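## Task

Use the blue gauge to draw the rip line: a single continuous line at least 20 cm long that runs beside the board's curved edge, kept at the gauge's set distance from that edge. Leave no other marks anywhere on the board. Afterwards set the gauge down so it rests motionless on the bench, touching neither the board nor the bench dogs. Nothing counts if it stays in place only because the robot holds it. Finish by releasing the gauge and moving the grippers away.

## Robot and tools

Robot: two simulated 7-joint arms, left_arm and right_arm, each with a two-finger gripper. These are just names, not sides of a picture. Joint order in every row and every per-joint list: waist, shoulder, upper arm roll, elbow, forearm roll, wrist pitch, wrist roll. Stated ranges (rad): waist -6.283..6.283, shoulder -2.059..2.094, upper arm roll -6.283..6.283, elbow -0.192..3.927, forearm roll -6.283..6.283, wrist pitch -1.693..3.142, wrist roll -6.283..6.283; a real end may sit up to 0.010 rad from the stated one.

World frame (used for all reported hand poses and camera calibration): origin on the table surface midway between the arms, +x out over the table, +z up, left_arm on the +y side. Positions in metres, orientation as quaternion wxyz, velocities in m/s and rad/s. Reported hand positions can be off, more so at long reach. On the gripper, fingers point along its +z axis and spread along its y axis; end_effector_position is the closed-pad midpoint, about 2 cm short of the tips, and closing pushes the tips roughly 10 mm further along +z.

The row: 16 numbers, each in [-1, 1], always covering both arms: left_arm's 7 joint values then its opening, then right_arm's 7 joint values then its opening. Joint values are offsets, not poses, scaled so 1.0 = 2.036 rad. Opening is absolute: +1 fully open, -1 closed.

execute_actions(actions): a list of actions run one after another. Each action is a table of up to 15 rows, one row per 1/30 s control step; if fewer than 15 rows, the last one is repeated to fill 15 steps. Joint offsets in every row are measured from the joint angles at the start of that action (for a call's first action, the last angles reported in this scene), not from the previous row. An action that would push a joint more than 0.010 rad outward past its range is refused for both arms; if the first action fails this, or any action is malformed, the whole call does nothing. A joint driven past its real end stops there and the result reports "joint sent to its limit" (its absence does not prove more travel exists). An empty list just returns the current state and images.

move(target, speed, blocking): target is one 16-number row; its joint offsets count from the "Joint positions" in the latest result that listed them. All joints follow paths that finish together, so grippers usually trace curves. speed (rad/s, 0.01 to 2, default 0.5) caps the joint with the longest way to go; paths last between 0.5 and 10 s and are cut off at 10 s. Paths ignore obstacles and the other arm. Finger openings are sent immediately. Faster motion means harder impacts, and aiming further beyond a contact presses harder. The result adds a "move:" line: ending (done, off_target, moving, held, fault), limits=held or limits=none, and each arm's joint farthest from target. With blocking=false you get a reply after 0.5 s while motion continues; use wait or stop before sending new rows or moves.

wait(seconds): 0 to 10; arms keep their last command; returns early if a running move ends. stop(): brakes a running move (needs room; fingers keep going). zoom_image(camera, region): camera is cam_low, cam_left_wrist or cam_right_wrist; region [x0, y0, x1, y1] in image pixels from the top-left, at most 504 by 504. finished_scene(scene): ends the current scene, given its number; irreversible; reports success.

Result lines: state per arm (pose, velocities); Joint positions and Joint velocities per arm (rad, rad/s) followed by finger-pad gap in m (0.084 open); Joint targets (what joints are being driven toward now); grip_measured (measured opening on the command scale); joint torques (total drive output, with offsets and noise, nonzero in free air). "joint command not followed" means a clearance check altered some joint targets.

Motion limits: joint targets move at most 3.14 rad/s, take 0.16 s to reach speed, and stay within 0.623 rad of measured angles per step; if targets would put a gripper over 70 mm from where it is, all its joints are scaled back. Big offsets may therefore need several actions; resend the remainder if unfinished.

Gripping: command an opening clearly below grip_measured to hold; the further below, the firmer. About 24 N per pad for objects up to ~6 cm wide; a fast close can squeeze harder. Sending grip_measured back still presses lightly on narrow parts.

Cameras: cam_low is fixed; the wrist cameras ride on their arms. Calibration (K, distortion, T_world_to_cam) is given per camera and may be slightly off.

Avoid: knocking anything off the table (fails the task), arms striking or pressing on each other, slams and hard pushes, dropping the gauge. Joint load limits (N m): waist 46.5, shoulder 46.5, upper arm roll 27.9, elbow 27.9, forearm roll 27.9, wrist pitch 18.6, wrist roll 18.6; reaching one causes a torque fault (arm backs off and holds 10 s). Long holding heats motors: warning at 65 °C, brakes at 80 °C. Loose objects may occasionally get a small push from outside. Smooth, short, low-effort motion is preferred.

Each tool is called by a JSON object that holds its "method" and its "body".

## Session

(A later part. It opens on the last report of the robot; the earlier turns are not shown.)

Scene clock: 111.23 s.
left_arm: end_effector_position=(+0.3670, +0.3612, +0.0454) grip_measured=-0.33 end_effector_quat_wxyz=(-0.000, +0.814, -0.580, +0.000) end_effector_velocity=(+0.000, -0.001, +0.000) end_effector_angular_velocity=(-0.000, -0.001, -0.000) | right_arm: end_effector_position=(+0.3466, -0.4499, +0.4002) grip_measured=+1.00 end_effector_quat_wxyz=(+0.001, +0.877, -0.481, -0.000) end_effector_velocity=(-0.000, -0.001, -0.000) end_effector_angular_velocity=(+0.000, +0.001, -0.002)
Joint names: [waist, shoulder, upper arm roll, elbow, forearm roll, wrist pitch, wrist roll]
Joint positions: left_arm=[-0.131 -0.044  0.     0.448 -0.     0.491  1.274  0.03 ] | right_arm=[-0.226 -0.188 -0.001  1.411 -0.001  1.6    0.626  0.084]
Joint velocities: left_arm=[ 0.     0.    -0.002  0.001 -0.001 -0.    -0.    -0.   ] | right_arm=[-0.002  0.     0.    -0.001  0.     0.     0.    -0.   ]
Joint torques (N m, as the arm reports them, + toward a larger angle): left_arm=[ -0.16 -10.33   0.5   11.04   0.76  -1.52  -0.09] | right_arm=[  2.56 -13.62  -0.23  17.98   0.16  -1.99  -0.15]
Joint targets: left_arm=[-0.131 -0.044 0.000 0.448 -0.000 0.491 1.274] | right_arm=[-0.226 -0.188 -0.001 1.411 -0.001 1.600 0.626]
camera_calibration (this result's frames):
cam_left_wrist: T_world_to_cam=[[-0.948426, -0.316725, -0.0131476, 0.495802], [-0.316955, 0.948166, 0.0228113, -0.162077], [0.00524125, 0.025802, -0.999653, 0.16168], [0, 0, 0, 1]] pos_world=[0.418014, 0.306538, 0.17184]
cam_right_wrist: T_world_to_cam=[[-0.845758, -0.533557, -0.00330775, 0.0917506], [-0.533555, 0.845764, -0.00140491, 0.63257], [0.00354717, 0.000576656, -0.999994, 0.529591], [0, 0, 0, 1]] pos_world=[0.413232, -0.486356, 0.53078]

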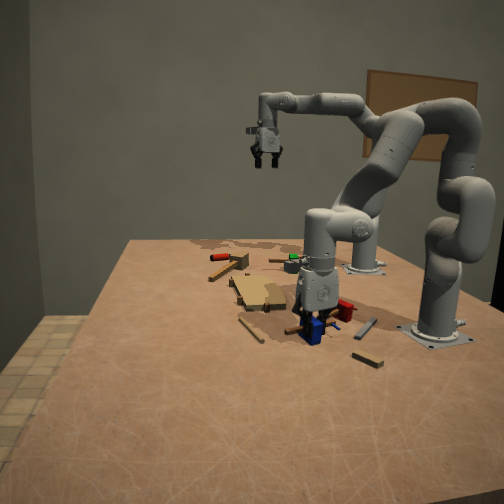

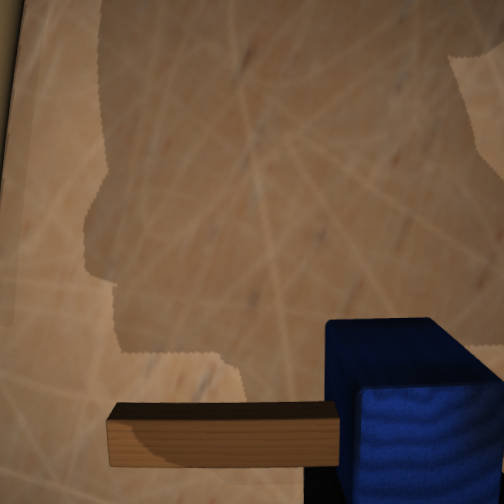

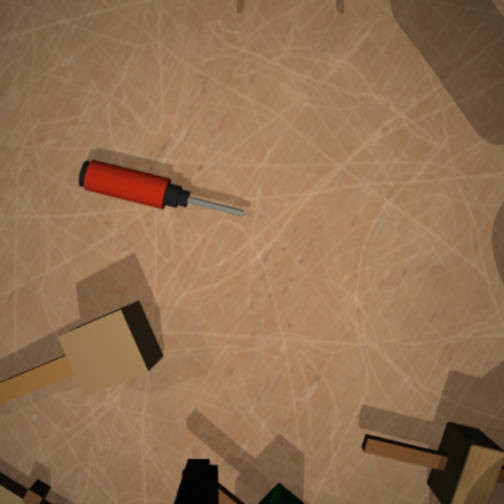

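{"method": "move", "body": {"target": [0,-0.0942,0,0.0247,0,0.1189,-0.1,-0.7,0,0,0,0,0,0,0,1], "speed": 0.4}}

{"method": "move", "body": {"target": [0.1056,0.4945,0,0.5806,0,0.601,-0.5257,-0.7,0,0,0,0,0,0,0,1], "speed": 0.7}}

{"method": "zoom_image", "body": {"camera": "cam_low", "region": [150, 200, 390, 400]}}

Scene clock: 126.50 s.
left_arm: end_effector_position=(+0.3668, +0.3611, +0.1102) grip_measured=-0.33 end_effector_quat_wxyz=(+0.000, +0.869, -0.495, +0.000) end_effector_velocity=(+0.001, -0.001, +0.001) end_effector_angular_velocity=(+0.000, -0.002, -0.001) | right_arm: end_effector_position=(+0.3466, -0.4499, +0.4002) grip_measured=+1.00 end_effector_quat_wxyz=(+0.001, +0.877, -0.481, -0.000) end_effector_velocity=(-0.000, -0.000, +0.000) end_effector_angular_velocity=(+0.001, +0.001, -0.001)
Joint names: [waist, shoulder, upper arm roll, elbow, forearm roll, wrist pitch, wrist roll]
Joint positions: left_arm=[-0.131 -0.236  0.     0.498 -0.     0.733  1.071  0.03 ] | right_arm=[-0.226 -0.188 -0.001  1.411 -0.001  1.6    0.626  0.084]
Joint velocities: left_arm=[-0.002 -0.003 -0.     0.001  0.     0.001 -0.001 -0.   ] | right_arm=[-0.001 -0.    -0.     0.     0.     0.001 -0.     0.   ]
Joint torques (N m, as the arm reports them, + toward a larger angle): left_arm=[-0.26 -9.72  0.48 14.44  0.97 -1.65 -0.29] | right_arm=[  2.73 -14.03  -0.15  18.     0.17  -2.    -0.18]
Joint targets: left_arm=[-0.131 -0.236 0.000 0.498 -0.000 0.733 1.071] | right_arm=[-0.226 -0.188 -0.001 1.411 -0.001 1.600 0.626]
move: done; limits=none; left_arm: farthest joint: the waist, 0.000 radians from its target (0.000 radians at the start); right_arm: farthest joint: the waist, 0.000 radians from its target (0.000 radians at the start)
camera_calibration (this result's frames):
cam_left_wrist: T_world_to_cam=[[-0.864927, -0.501741, -0.0125441, 0.53256], [-0.501897, 0.864628, 0.0227552, -0.0655724], [-0.000571219, 0.0259774, -0.999662, 0.228519], [0, 0, 0, 1]] pos_world=[0.427845, 0.317966, 0.236614]
cam_right_wrist: T_world_to_cam=[[-0.845758, -0.533557, -0.00330768, 0.0917506], [-0.533555, 0.845764, -0.00140484, 0.63257], [0.00354708, 0.00057668, -0.999994, 0.529591], [0, 0, 0, 1]] pos_world=[0.413232, -0.486357, 0.53078]

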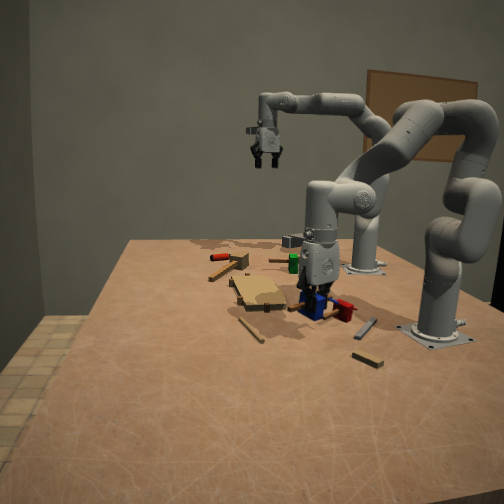

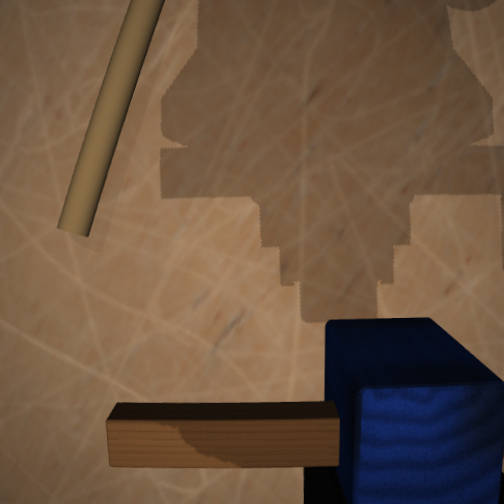

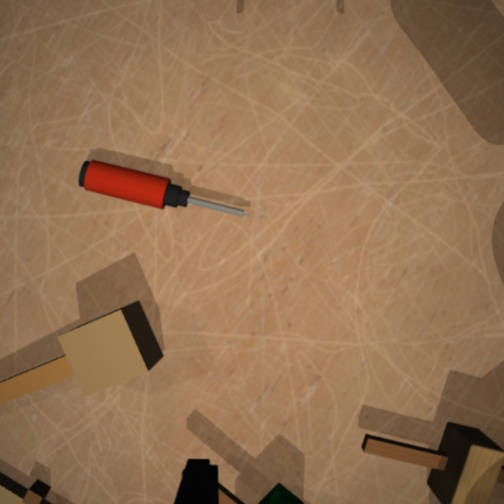

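Scene clock: 128.90 s.
left_arm: end_effector_position=(+0.3894, +0.4429, +0.0999) grip_measured=-0.33 end_effector_quat_wxyz=(+0.063, +0.859, +0.108, -0.496) end_effector_velocity=(-0.000, -0.000, -0.001) end_effector_angular_velocity=(-0.000, +0.004, +0.001) | right_arm: end_effector_position=(+0.3466, -0.4499, +0.4002) grip_measured=+1.00 end_effector_quat_wxyz=(+0.001, +0.877, -0.481, -0.000) end_effector_velocity=(+0.000, +0.000, -0.001) end_effector_angular_velocity=(+0.000, +0.002, +0.001)
Joint names: [waist, shoulder, upper arm roll, elbow, forearm roll, wrist pitch, wrist roll]
Joint positions: left_arm=[ 0.084  0.77   0.     1.679 -0.     1.956  0.001  0.03 ] | right_arm=[-0.226 -0.188 -0.001  1.411 -0.001  1.6    0.626  0.084]
Joint velocities: left_arm=[ 0.     0.003 -0.     0.002 -0.001  0.002 -0.002 -0.   ] | right_arm=[ 0.001  0.001  0.    -0.    -0.     0.     0.     0.   ]
Joint torques (N m, as the arm reports them, + toward a larger angle): left_arm=[ -0.56 -24.17   0.16  13.09   0.97   0.99  -0.17] | right_arm=[  2.54 -13.86  -0.16  17.97   0.15  -2.03  -0.18]
Joint targets: left_arm=[0.084 0.771 0.000 1.680 -0.000 1.957 0.001] | right_arm=[-0.226 -0.188 -0.001 1.411 -0.001 1.600 0.626]
move: done; limits=none; left_arm: farthest joint: the waist, 0.000 radians from its target (0.215 radians at the start); right_arm: farthest joint: the waist, 0.000 radians from its target (0.000 radians at the start)
camera_calibration (this result's frames):
cam_left_wrist: T_world_to_cam=[[0.232237, -0.972652, 0.00366683, 0.372679], [-0.467391, -0.10829, 0.877393, 0.207412], [-0.853002, -0.205477, -0.479758, 0.59858], [0, 0, 0, 1]] pos_world=[0.520982, 0.507942, 0.103825]
cam_right_wrist: T_world_to_cam=[[-0.845758, -0.533557, -0.00330761, 0.0917505], [-0.533555, 0.845764, -0.00140482, 0.63257], [0.00354701, 0.000576658, -0.999994, 0.529591], [0, 0, 0, 1]] pos_world=[0.413232, -0.486356, 0.53078]

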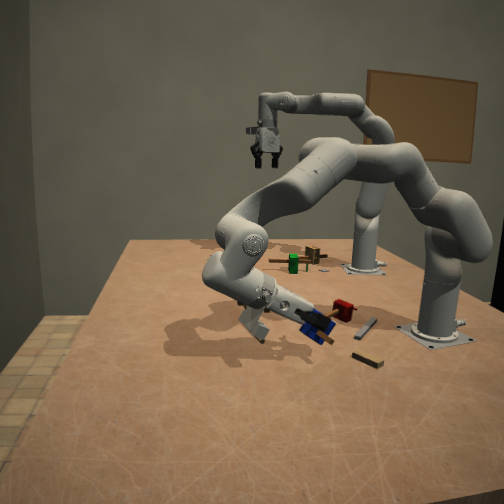

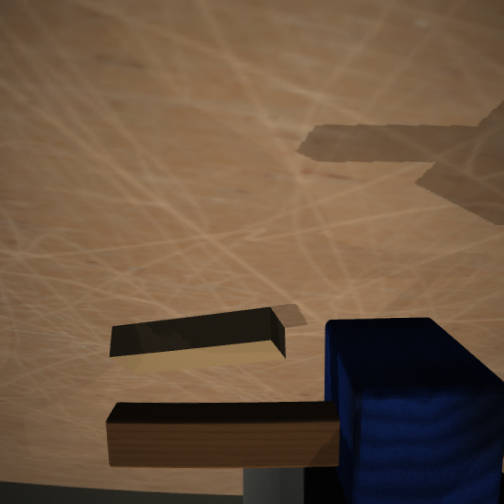

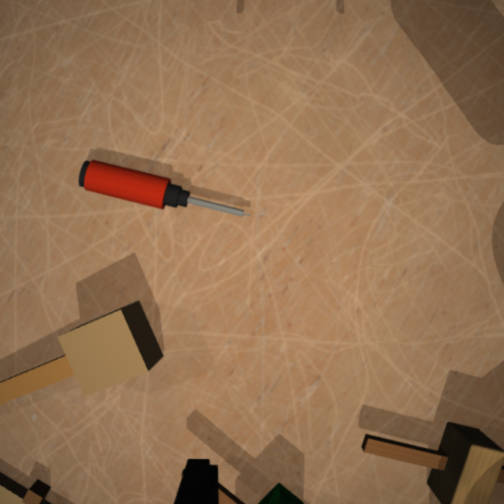

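Region (150, 200, 390, 400) of cam_low's 504x504 image, scaled by 2.100, with more detail than that image has.

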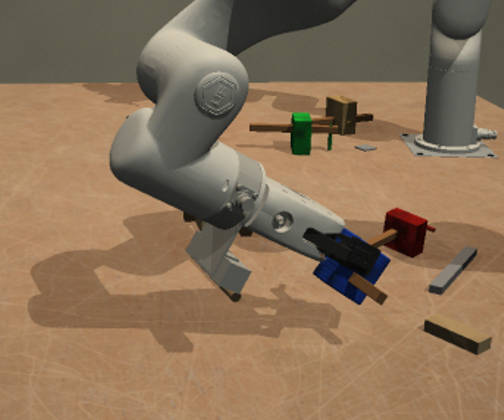

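{"method": "move", "body": {"target": [0,0.0834,0,0.0379,0,0.0403,0,-0.7,0,0,0,0,0,0,0,1], "speed": 0.15}}

{"method": "zoom_image", "body": {"camera": "cam_low", "region": [230, 290, 390, 400]}}

Scene clock: 137.07 s.
left_arm: end_effector_position=(+0.3703, +0.4380, +0.0621) grip_measured=-0.33 end_effector_quat_wxyz=(+0.072, +0.813, +0.102, -0.569) end_effector_velocity=(-0.001, -0.000, -0.001) end_effector_angular_velocity=(-0.002, +0.005, +0.001) | right_arm: end_effector_position=(+0.3466, -0.4499, +0.4002) grip_measured=+1.00 end_effector_quat_wxyz=(+0.001, +0.877, -0.481, -0.000) end_effector_velocity=(+0.000, -0.000, -0.000) end_effector_angular_velocity=(+0.000, +0.000, +0.000)
Joint names: [waist, shoulder, upper arm roll, elbow, forearm roll, wrist pitch, wrist roll]
Joint positions: left_arm=[ 0.084  0.94   0.     1.757 -0.     2.038  0.001  0.03 ] | right_arm=[-0.226 -0.188 -0.001  1.411 -0.001  1.6    0.626  0.084]
Joint velocities: left_arm=[-0.     0.004  0.001 -0.    -0.001  0.001  0.001 -0.   ] | right_arm=[-0.     0.001  0.     0.    -0.    -0.    -0.     0.   ]
Joint torques (N m, as the arm reports them, + toward a larger angle): left_arm=[  0.03 -24.95   0.29  11.89   0.93   1.3   -0.11] | right_arm=[  2.19 -13.8   -0.21  17.87   0.25  -2.04  -0.17]
Joint targets: left_arm=[0.084 0.940 0.000 1.757 -0.000 2.038 0.001] | right_arm=[-0.226 -0.188 -0.001 1.411 -0.001 1.600 0.626]
move: done; limits=none; left_arm: farthest joint: the elbow, 0.001 radians from its target (0.076 radians at the start); right_arm: farthest joint: the waist, 0.000 radians from its target (0.000 radians at the start)
camera_calibration (this result's frames):
cam_left_wrist: T_world_to_cam=[[0.233049, -0.972444, 0.00636839, 0.371943], [-0.313373, -0.0688979, 0.947128, 0.152467], [-0.92059, -0.222723, -0.320794, 0.58593], [0, 0, 0, 1]] pos_world=[0.500499, 0.502698, 0.0411879]
cam_right_wrist: T_world_to_cam=[[-0.845758, -0.533557, -0.00330753, 0.0917506], [-0.533555, 0.845764, -0.0014048, 0.63257], [0.00354693, 0.000576627, -0.999994, 0.529591], [0, 0, 0, 1]] pos_world=[0.413232, -0.486357, 0.53078]

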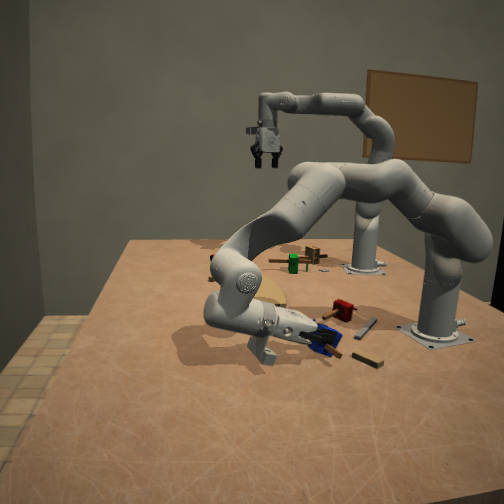

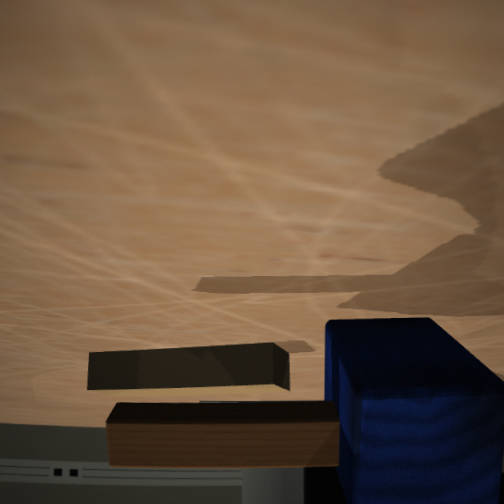

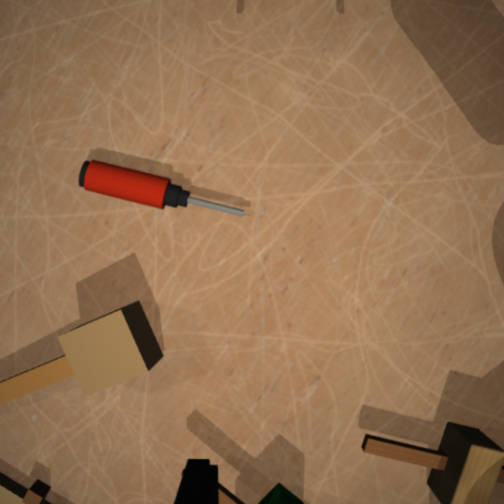

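Region (230, 290, 390, 400) of cam_low's 504x504 image, scaled by 3.150, with more detail than that image has; it fills the top 346 rows of this view, and the rest is white.

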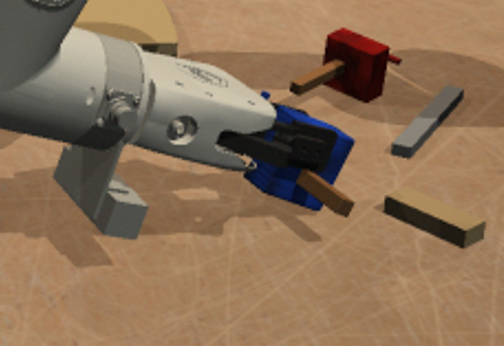

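{"method": "move", "body": {"target": [0,0.0052,0,0.0007,0,-0.0045,0,-0.35,0,0,0,0,0,0,0,1], "speed": 0.02}}

{"method": "execute_actions", "body": {"actions": [[[0,0,0,0,0,0,0,-0.3,0,0,0,0,0,0,0,1]],[[0,0,0,0,0,0,0,-0.26,0,0,0,0,0,0,0,1]],[[0,0,0,0,0,0,0,-0.1,0,0,0,0,0,0,0,1]]]}}

{"method": "zoom_image", "body": {"camera": "cam_low", "region": [230, 290, 390, 400]}}

Scene clock: 142.20 s.
left_arm: end_effector_position=(+0.3703, +0.4380, +0.0586) grip_measured=-0.33 end_effector_quat_wxyz=(+0.072, +0.813, +0.102, -0.569) end_effector_velocity=(+0.005, +0.002, -0.005) end_effector_angular_velocity=(+0.007, -0.024, +0.000) | right_arm: end_effector_position=(+0.3466, -0.4499, +0.4002) grip_measured=+1.00 end_effector_quat_wxyz=(+0.001, +0.877, -0.481, -0.000) end_effector_velocity=(+0.000, +0.000, -0.000) end_effector_angular_velocity=(+0.000, +0.000, +0.001)
Joint names: [waist, shoulder, upper arm roll, elbow, forearm roll, wrist pitch, wrist roll]
Joint positions: left_arm=[ 0.084  0.947  0.     1.759 -0.     2.034  0.001  0.03 ] | right_arm=[-0.226 -0.188 -0.001  1.411 -0.001  1.6    0.626  0.084]
Joint velocities: left_arm=[-0.001  0.004  0.002  0.009 -0.    -0.02   0.     0.   ] | right_arm=[ 0.001  0.     0.    -0.     0.    -0.     0.    -0.   ]
Joint torques (N m, as the arm reports them, + toward a larger angle): left_arm=[  0.14 -18.14   0.41   9.53   0.96  -3.59  -0.19] | right_arm=[  2.46 -13.77  -0.19  17.98   0.23  -2.05  -0.22]
Joint targets: left_arm=[0.084 0.950 0.000 1.758 -0.000 2.029 0.001] | right_arm=[-0.226 -0.188 -0.001 1.411 -0.001 1.600 0.626]
move: done; limits=none; left_arm: farthest joint: the wrist pitch, 0.005 radians from its target (0.010 radians at the start); right_arm: farthest joint: the waist, 0.000 radians from its target (0.000 radians at the start)
camera_calibration (this result's frames):
cam_left_wrist: T_world_to_cam=[[0.233051, -0.972444, 0.00637219, 0.371976], [-0.312962, -0.0687957, 0.947271, 0.155634], [-0.920729, -0.222757, -0.32037, 0.584835], [0, 0, 0, 1]] pos_world=[0.500493, 0.502709, 0.0375656]
cam_right_wrist: T_world_to_cam=[[-0.845758, -0.533557, -0.00330751, 0.0917505], [-0.533555, 0.845764, -0.00140481, 0.63257], [0.00354691, 0.000576613, -0.999994, 0.529591], [0, 0, 0, 1]] pos_world=[0.413232, -0.486356, 0.53078]

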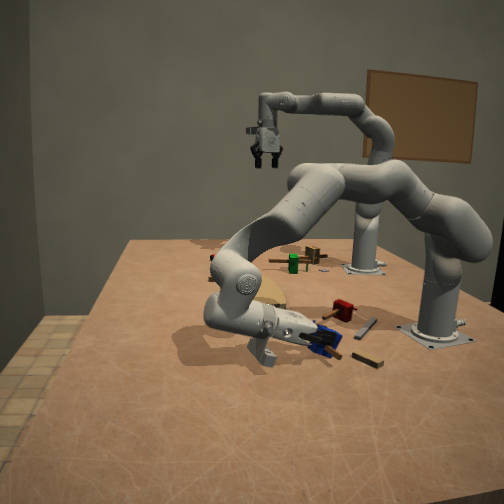

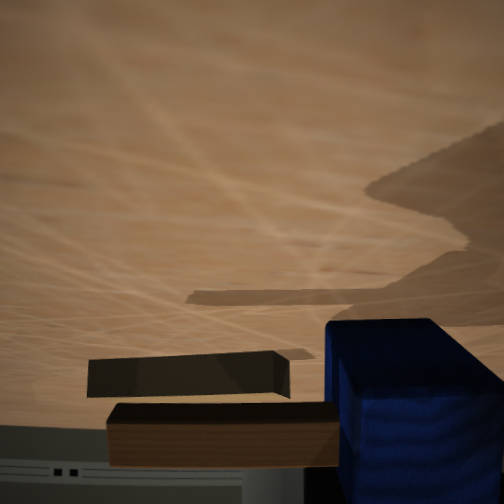

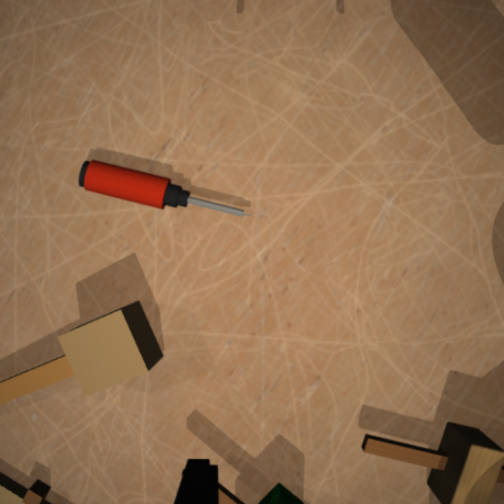

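Scene clock: 143.70 s.
left_arm: end_effector_position=(+0.3703, +0.4380, +0.0581) grip_measured=-0.11 end_effector_quat_wxyz=(+0.072, +0.813, +0.102, -0.569) end_effector_velocity=(-0.000, +0.000, +0.000) end_effector_angular_velocity=(+0.001, +0.000, +0.000) | right_arm: end_effector_position=(+0.3466, -0.4499, +0.4002) grip_measured=+1.00 end_effector_quat_wxyz=(+0.001, +0.877, -0.481, -0.000) end_effector_velocity=(+0.000, +0.000, +0.000) end_effector_angular_velocity=(+0.001, +0.000, +0.001)
Joint names: [waist, shoulder, upper arm roll, elbow, forearm roll, wrist pitch, wrist roll]
Joint positions: left_arm=[ 0.084  0.948  0.     1.759 -0.     2.033  0.001  0.039] | right_arm=[-0.226 -0.188 -0.001  1.411 -0.001  1.6    0.626  0.084]
Joint velocities: left_arm=[-0.001 -0.     0.002  0.     0.     0.     0.     0.   ] | right_arm=[0.001 0.001 0.    0.001 0.    0.001 0.    0.   ]
Joint torques (N m, as the arm reports them, + toward a larger angle): left_arm=[  0.2  -25.08   0.2   11.8    1.17   1.13  -0.2 ] | right_arm=[  2.54 -13.97  -0.17  18.07   0.22  -2.04  -0.21]
Joint targets: left_arm=[0.084 0.948 0.000 1.759 -0.000 2.033 0.001] | right_arm=[-0.226 -0.188 -0.001 1.411 -0.001 1.600 0.626]
camera_calibration (this result's frames):
cam_left_wrist: T_world_to_cam=[[0.233043, -0.972446, 0.00637859, 0.371971], [-0.312995, -0.0687946, 0.94726, 0.156035], [-0.92072, -0.222748, -0.320403, 0.584631], [0, 0, 0, 1]] pos_world=[0.500434, 0.502682, 0.0371393]
cam_right_wrist: T_world_to_cam=[[-0.845758, -0.533557, -0.00330753, 0.0917507], [-0.533555, 0.845764, -0.00140458, 0.63257], [0.00354681, 0.000576815, -0.999994, 0.529591], [0, 0, 0, 1]] pos_world=[0.413232, -0.486357, 0.53078]

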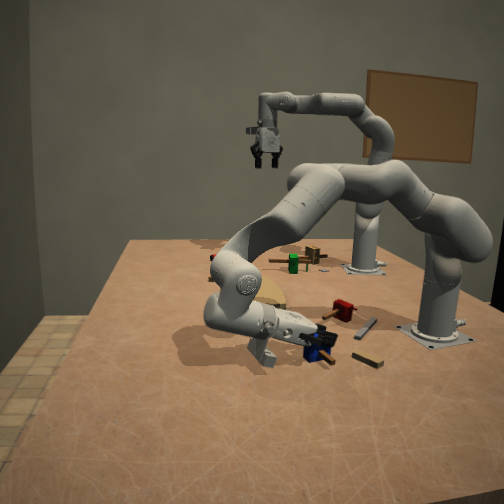

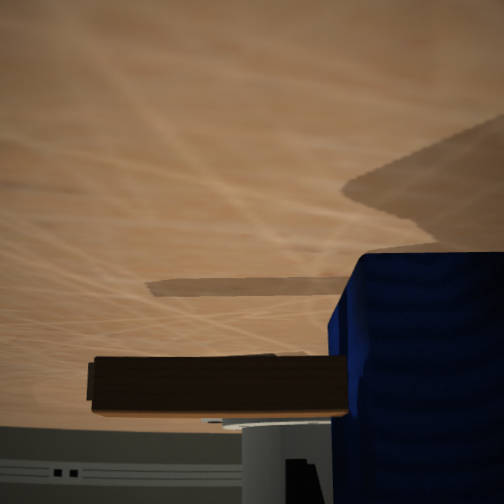

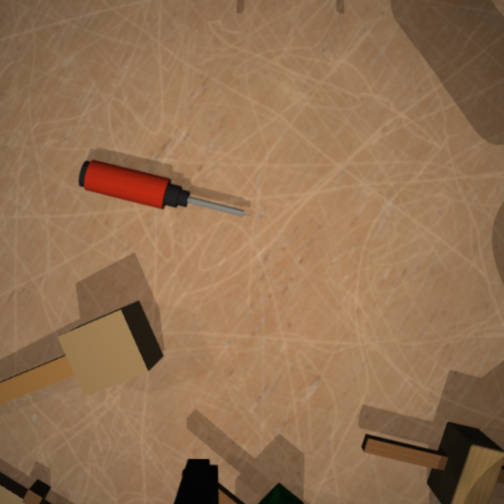

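Region (230, 290, 390, 400) of cam_low's 504x504 image, scaled by 3.150, with more detail than that image has; it fills the top 346 rows of this view, and the rest is white.

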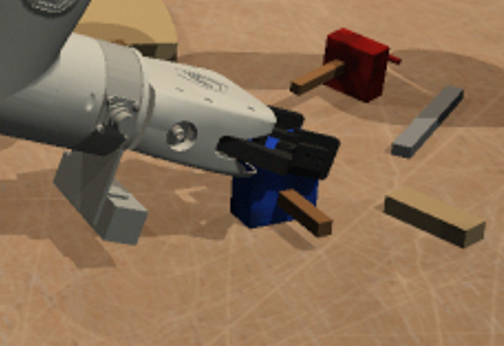

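{"method": "move", "body": {"target": [0,-0.08,0,0,0,0,0,0.3,0,0,0,0,0,0,0,1], "speed": 0.35}}

{"method": "move", "body": {"target": [0,-0.4869,0,-0.5725,0,-0.6058,1,0.3,0,0,0,0,0,0,0,1], "speed": 1.3}}

{"method": "move", "body": {"target": [0,0,0,0,0,0,0.543,0.3,0,0,0,0,0,0,0,1], "speed": 1.5}}

Scene clock: 155.03 s.
left_arm: end_effector_position=(+0.3981, +0.4451, +0.1188) grip_measured=+0.29 end_effector_quat_wxyz=(+0.063, +0.856, +0.107, -0.502) end_effector_velocity=(+0.002, +0.001, +0.003) end_effector_angular_velocity=(+0.002, -0.012, -0.000) | right_arm: end_effector_position=(+0.3466, -0.4499, +0.4002) grip_measured=+1.00 end_effector_quat_wxyz=(+0.001, +0.877, -0.481, -0.000) end_effector_velocity=(+0.001, +0.000, -0.001) end_effector_angular_velocity=(+0.000, +0.000, +0.001)
Joint names: [waist, shoulder, upper arm roll, elbow, forearm roll, wrist pitch, wrist roll]
Joint positions: left_arm=[ 0.084  0.786  0.     1.759 -0.     2.033  0.001  0.056] | right_arm=[-0.226 -0.188 -0.001  1.411 -0.001  1.6    0.626  0.084]
Joint velocities: left_arm=[ 0.    -0.007  0.     0.004  0.    -0.     0.002  0.   ] | right_arm=[ 0.001  0.001 -0.    -0.001  0.    -0.002  0.    -0.   ]
Joint torques (N m, as the arm reports them, + toward a larger angle): left_arm=[ -0.28 -24.12   0.06  12.95   0.89   0.9   -0.13] | right_arm=[  2.53 -13.86  -0.18  18.01   0.26  -2.06  -0.14]
Joint targets: left_arm=[0.084 0.785 0.000 1.759 -0.000 2.033 0.001] | right_arm=[-0.226 -0.188 -0.001 1.411 -0.001 1.600 0.626]
move: done; limits=none; left_arm: farthest joint: the shoulder, 0.001 radians from its target (0.163 radians at the start); right_arm: farthest joint: the waist, 0.000 radians from its target (0.000 radians at the start)
camera_calibration (this result's frames):
cam_left_wrist: T_world_to_cam=[[0.232255, -0.972647, 0.00389421, 0.372719], [-0.456365, -0.105436, 0.883524, 0.188753], [-0.858946, -0.20698, -0.46837, 0.617292], [0, 0, 0, 1]] pos_world=[0.529795, 0.510193, 0.120901]
cam_right_wrist: T_world_to_cam=[[-0.845758, -0.533557, -0.00330758, 0.0917507], [-0.533555, 0.845764, -0.00140459, 0.63257], [0.00354686, 0.000576835, -0.999994, 0.529591], [0, 0, 0, 1]] pos_world=[0.413232, -0.486357, 0.53078]

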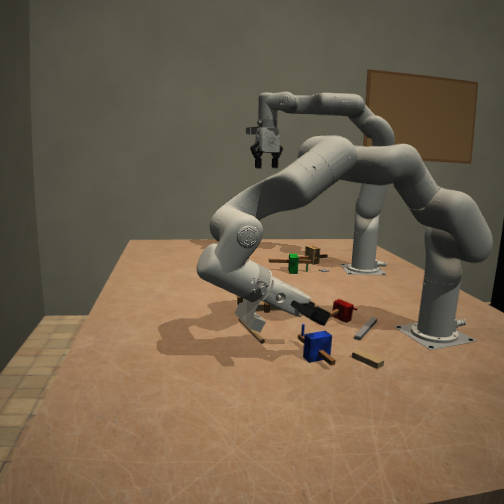

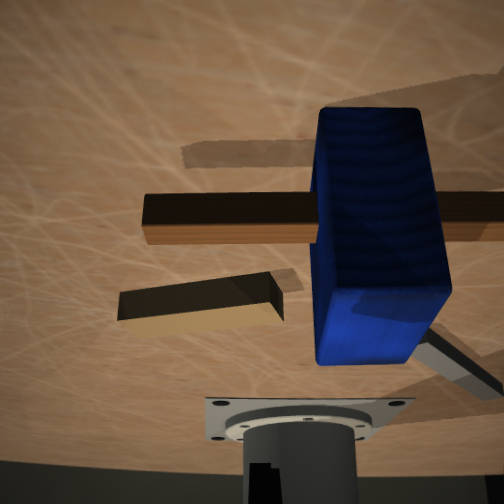

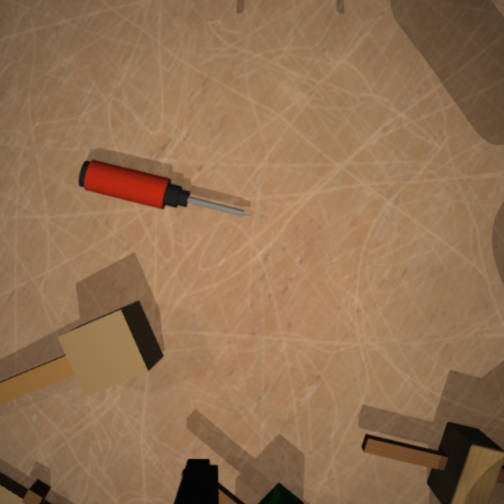

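Scene clock: 157.37 s.
left_arm: end_effector_position=(+0.3768, +0.4397, +0.1294) grip_measured=+0.29 end_effector_quat_wxyz=(-0.001, -0.627, +0.779, +0.000) end_effector_velocity=(-0.000, -0.000, +0.000) end_effector_angular_velocity=(-0.001, -0.002, -0.001) | right_arm: end_effector_position=(+0.3466, -0.4499, +0.4002) grip_measured=+1.00 end_effector_quat_wxyz=(+0.001, +0.877, -0.481, -0.000) end_effector_velocity=(+0.000, +0.000, +0.001) end_effector_angular_velocity=(-0.001, -0.002, +0.001)
Joint names: [waist, shoulder, upper arm roll, elbow, forearm roll, wrist pitch, wrist roll]
Joint positions: left_arm=[ 0.084 -0.205  0.     0.593 -0.     0.8    2.036  0.056] | right_arm=[-0.226 -0.188 -0.001  1.411 -0.001  1.6    0.626  0.084]
Joint velocities: left_arm=[-0.    -0.004  0.    -0.003 -0.001 -0.001  0.002 -0.   ] | right_arm=[ 0.    -0.001 -0.     0.    -0.    -0.001 -0.    -0.   ]
Joint torques (N m, as the arm reports them, + toward a larger angle): left_arm=[ -0.32 -10.43   0.66  14.6    0.85  -1.63  -0.18] | right_arm=[  2.49 -13.86  -0.12  17.91   0.25  -2.07  -0.19]
Joint targets: left_arm=[0.084 -0.205 0.000 0.593 -0.000 0.799 2.037] | right_arm=[-0.226 -0.188 -0.001 1.411 -0.001 1.600 0.626]
move: done; limits=none; left_arm: farthest joint: the waist, 0.000 radians from its target (0.000 radians at the start); right_arm: farthest joint: the waist, 0.000 radians from its target (0.000 radians at the start)
camera_calibration (this result's frames):
cam_left_wrist: T_world_to_cam=[[-0.974725, 0.223126, -0.0111811, 0.303363], [0.222841, 0.974599, 0.0223363, -0.450337], [0.0158809, 0.0192801, -0.999688, 0.242413], [0, 0, 0, 1]] pos_world=[0.392199, 0.366536, 0.255788]
cam_right_wrist: T_world_to_cam=[[-0.845758, -0.533557, -0.00330764, 0.0917507], [-0.533555, 0.845764, -0.00140465, 0.63257], [0.00354694, 0.000576816, -0.999994, 0.529591], [0, 0, 0, 1]] pos_world=[0.413232, -0.486357, 0.53078]

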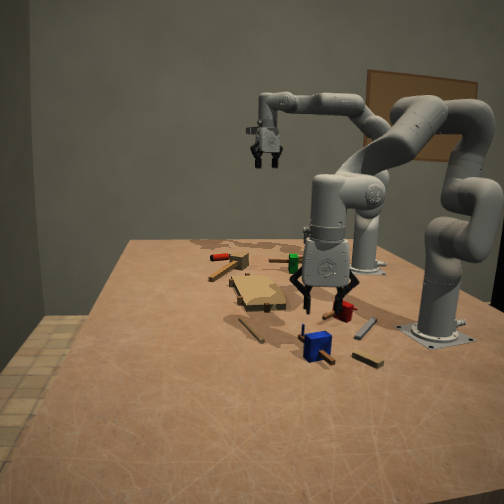

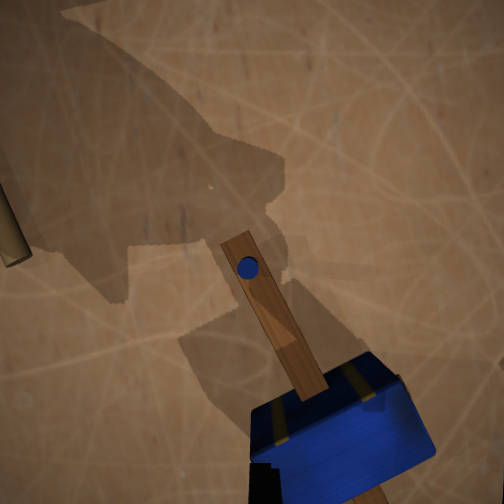

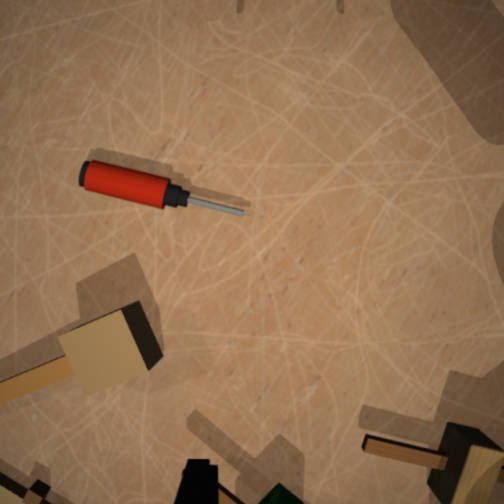

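Scene clock: 158.93 s.
left_arm: end_effector_position=(+0.3768, +0.4397, +0.1294) grip_measured=+0.29 end_effector_quat_wxyz=(-0.001, -0.125, +0.992, -0.000) end_effector_velocity=(+0.000, +0.000, +0.000) end_effector_angular_velocity=(-0.001, -0.002, +0.001) | right_arm: end_effector_position=(+0.3466, -0.4499, +0.4002) grip_measured=+1.00 end_effector_quat_wxyz=(+0.001, +0.877, -0.481, -0.000) end_effector_velocity=(-0.000, +0.000, +0.001) end_effector_angular_velocity=(-0.000, -0.001, +0.001)
Joint names: [waist, shoulder, upper arm roll, elbow, forearm roll, wrist pitch, wrist roll]
Joint positions: left_arm=[ 0.084 -0.205  0.     0.593 -0.     0.8    3.141  0.056] | right_arm=[-0.226 -0.188 -0.001  1.411 -0.001  1.6    0.626  0.084]
Joint velocities: left_arm=[ 0.    -0.     0.001 -0.    -0.002 -0.001  0.002  0.   ] | right_arm=[ 0.    -0.001  0.     0.    -0.     0.    -0.     0.   ]
Joint torques (N m, as the arm reports them, + toward a larger angle): left_arm=[ -0.19 -10.44   0.73  14.68   0.98  -1.69  -0.31] | right_arm=[  2.37 -13.81  -0.17  17.95   0.23  -1.97  -0.18]
Joint targets: left_arm=[0.084 -0.205 0.000 0.593 -0.000 0.800 3.142] | right_arm=[-0.226 -0.188 -0.001 1.411 -0.001 1.600 0.626]
move: done; limits=none; left_arm: farthest joint: the waist, 0.000 radians from its target (0.000 radians at the start); right_arm: farthest joint: the waist, 0.000 radians from its target (0.000 radians at the start)
camera_calibration (this result's frames):
cam_left_wrist: T_world_to_cam=[[-0.238319, 0.971105, -0.0126336, -0.302871], [0.970884, 0.23855, 0.0218873, -0.408508], [0.0242686, -0.00704954, -0.999681, 0.250829], [0, 0, 0, 1]] pos_world=[0.318346, 0.393337, 0.255864]
cam_right_wrist: T_world_to_cam=[[-0.845758, -0.533557, -0.00330767, 0.0917508], [-0.533555, 0.845764, -0.00140474, 0.63257], [0.00354702, 0.000576758, -0.999994, 0.529591], [0, 0, 0, 1]] pos_world=[0.413232, -0.486357, 0.53078]

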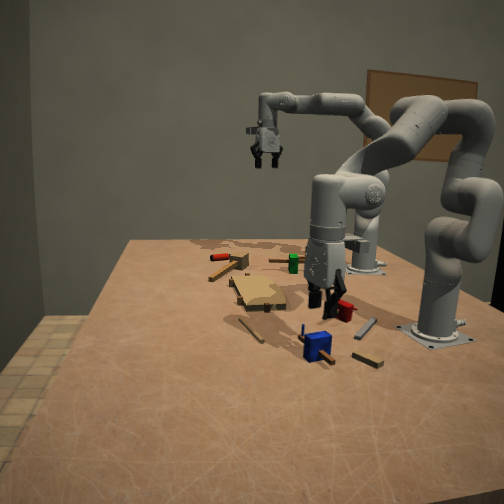

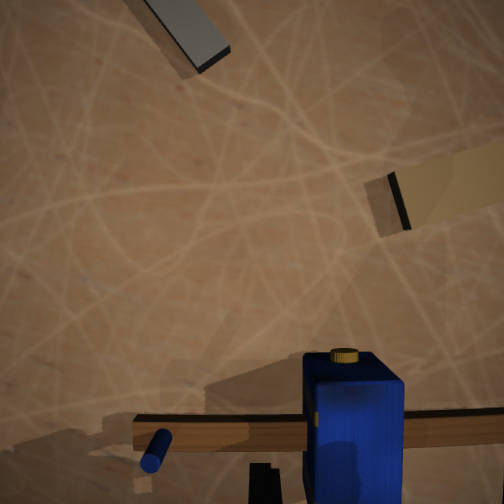

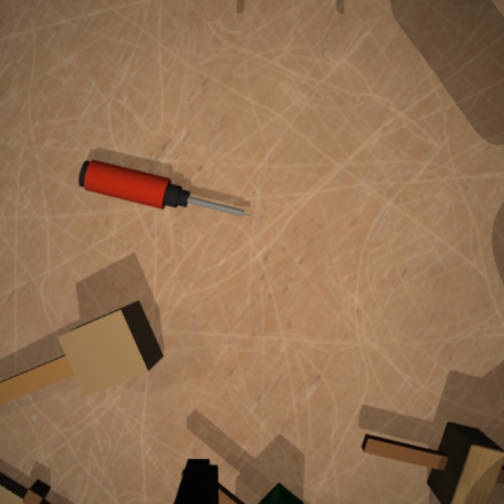

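{"method": "move", "body": {"target": [0.002,0.1147,0,-0.0223,0,-0.138,0.002,0.3,0,0,0,0,0,0,0,1], "speed": 0.35}}

{"method": "zoom_image", "body": {"camera": "cam_low", "region": [270, 290, 370, 380]}}

Scene clock: 164.20 s.
left_arm: end_effector_position=(+0.3838, +0.4431, +0.0482) grip_measured=+0.29 end_effector_quat_wxyz=(+0.001, -0.125, +0.992, -0.000) end_effector_velocity=(-0.000, -0.001, -0.001) end_effector_angular_velocity=(-0.001, +0.000, +0.000) | right_arm: end_effector_position=(+0.3466, -0.4499, +0.4002) grip_measured=+1.00 end_effector_quat_wxyz=(+0.001, +0.877, -0.481, -0.000) end_effector_velocity=(+0.001, -0.000, +0.001) end_effector_angular_velocity=(-0.001, -0.003, -0.000)
Joint names: [waist, shoulder, upper arm roll, elbow, forearm roll, wrist pitch, wrist roll]
Joint positions: left_arm=[ 0.088  0.028  0.     0.548 -0.     0.519  3.145  0.056] | right_arm=[-0.226 -0.188 -0.001  1.411 -0.001  1.6    0.626  0.084]
Joint velocities: left_arm=[-0.001  0.002 -0.    -0.001 -0.002 -0.002  0.    -0.   ] | right_arm=[-0.     0.001  0.     0.002  0.    -0.002  0.    -0.   ]
Joint torques (N m, as the arm reports them, + toward a larger angle): left_arm=[  0.04 -12.64   0.43  12.11   0.9   -1.51  -0.09] | right_arm=[  2.56 -13.8   -0.22  18.05   0.18  -2.07  -0.19]
Joint targets: left_arm=[0.088 0.029 0.000 0.548 -0.000 0.519 3.145] | right_arm=[-0.226 -0.188 -0.001 1.411 -0.001 1.600 0.626]
move: done; limits=none; left_arm: farthest joint: the elbow, 0.001 radians from its target (0.046 radians at the start); right_arm: farthest joint: the waist, 0.000 radians from its target (0.000 radians at the start)
camera_calibration (this result's frames):
cam_left_wrist: T_world_to_cam=[[-0.238347, 0.9711, -0.0124653, -0.30552], [0.970815, 0.23859, 0.0243605, -0.414442], [0.0266306, -0.00629527, -0.999626, 0.168312], [0, 0, 0, 1]] pos_world=[0.325044, 0.396632, 0.174537]
cam_right_wrist: T_world_to_cam=[[-0.845758, -0.533557, -0.00330753, 0.0917507], [-0.533555, 0.845764, -0.00140456, 0.63257], [0.0035468, 0.000576828, -0.999994, 0.529591], [0, 0, 0, 1]] pos_world=[0.413232, -0.486357, 0.53078]

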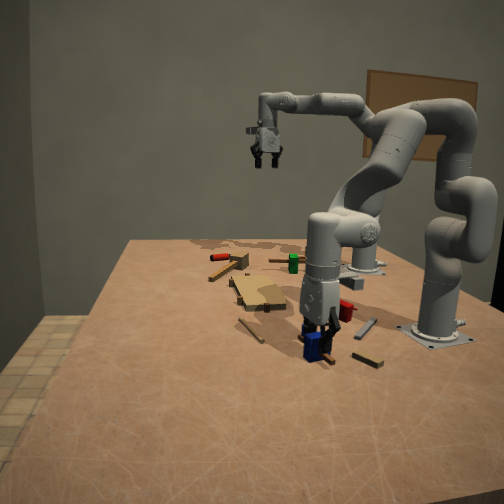

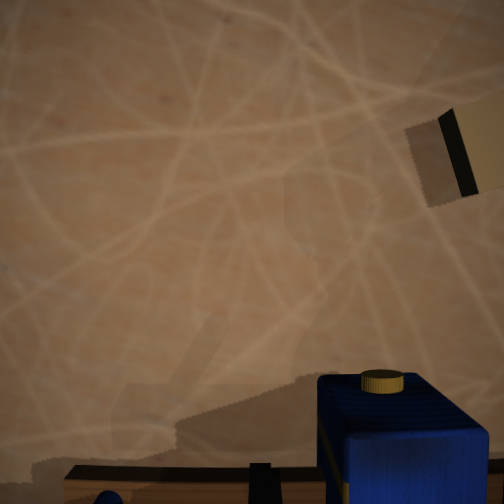

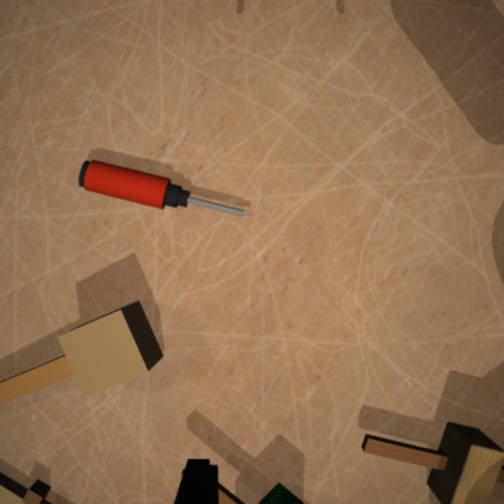

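Region (270, 290, 370, 380) of cam_low's 504x504 image, scaled by 5.040, with more detail than that image has; it fills the top 454 rows of this view, and the rest is white.

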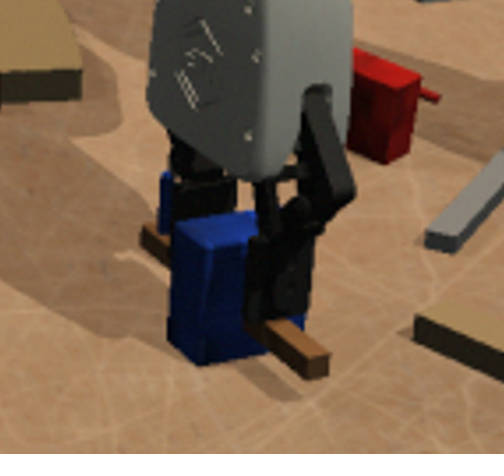

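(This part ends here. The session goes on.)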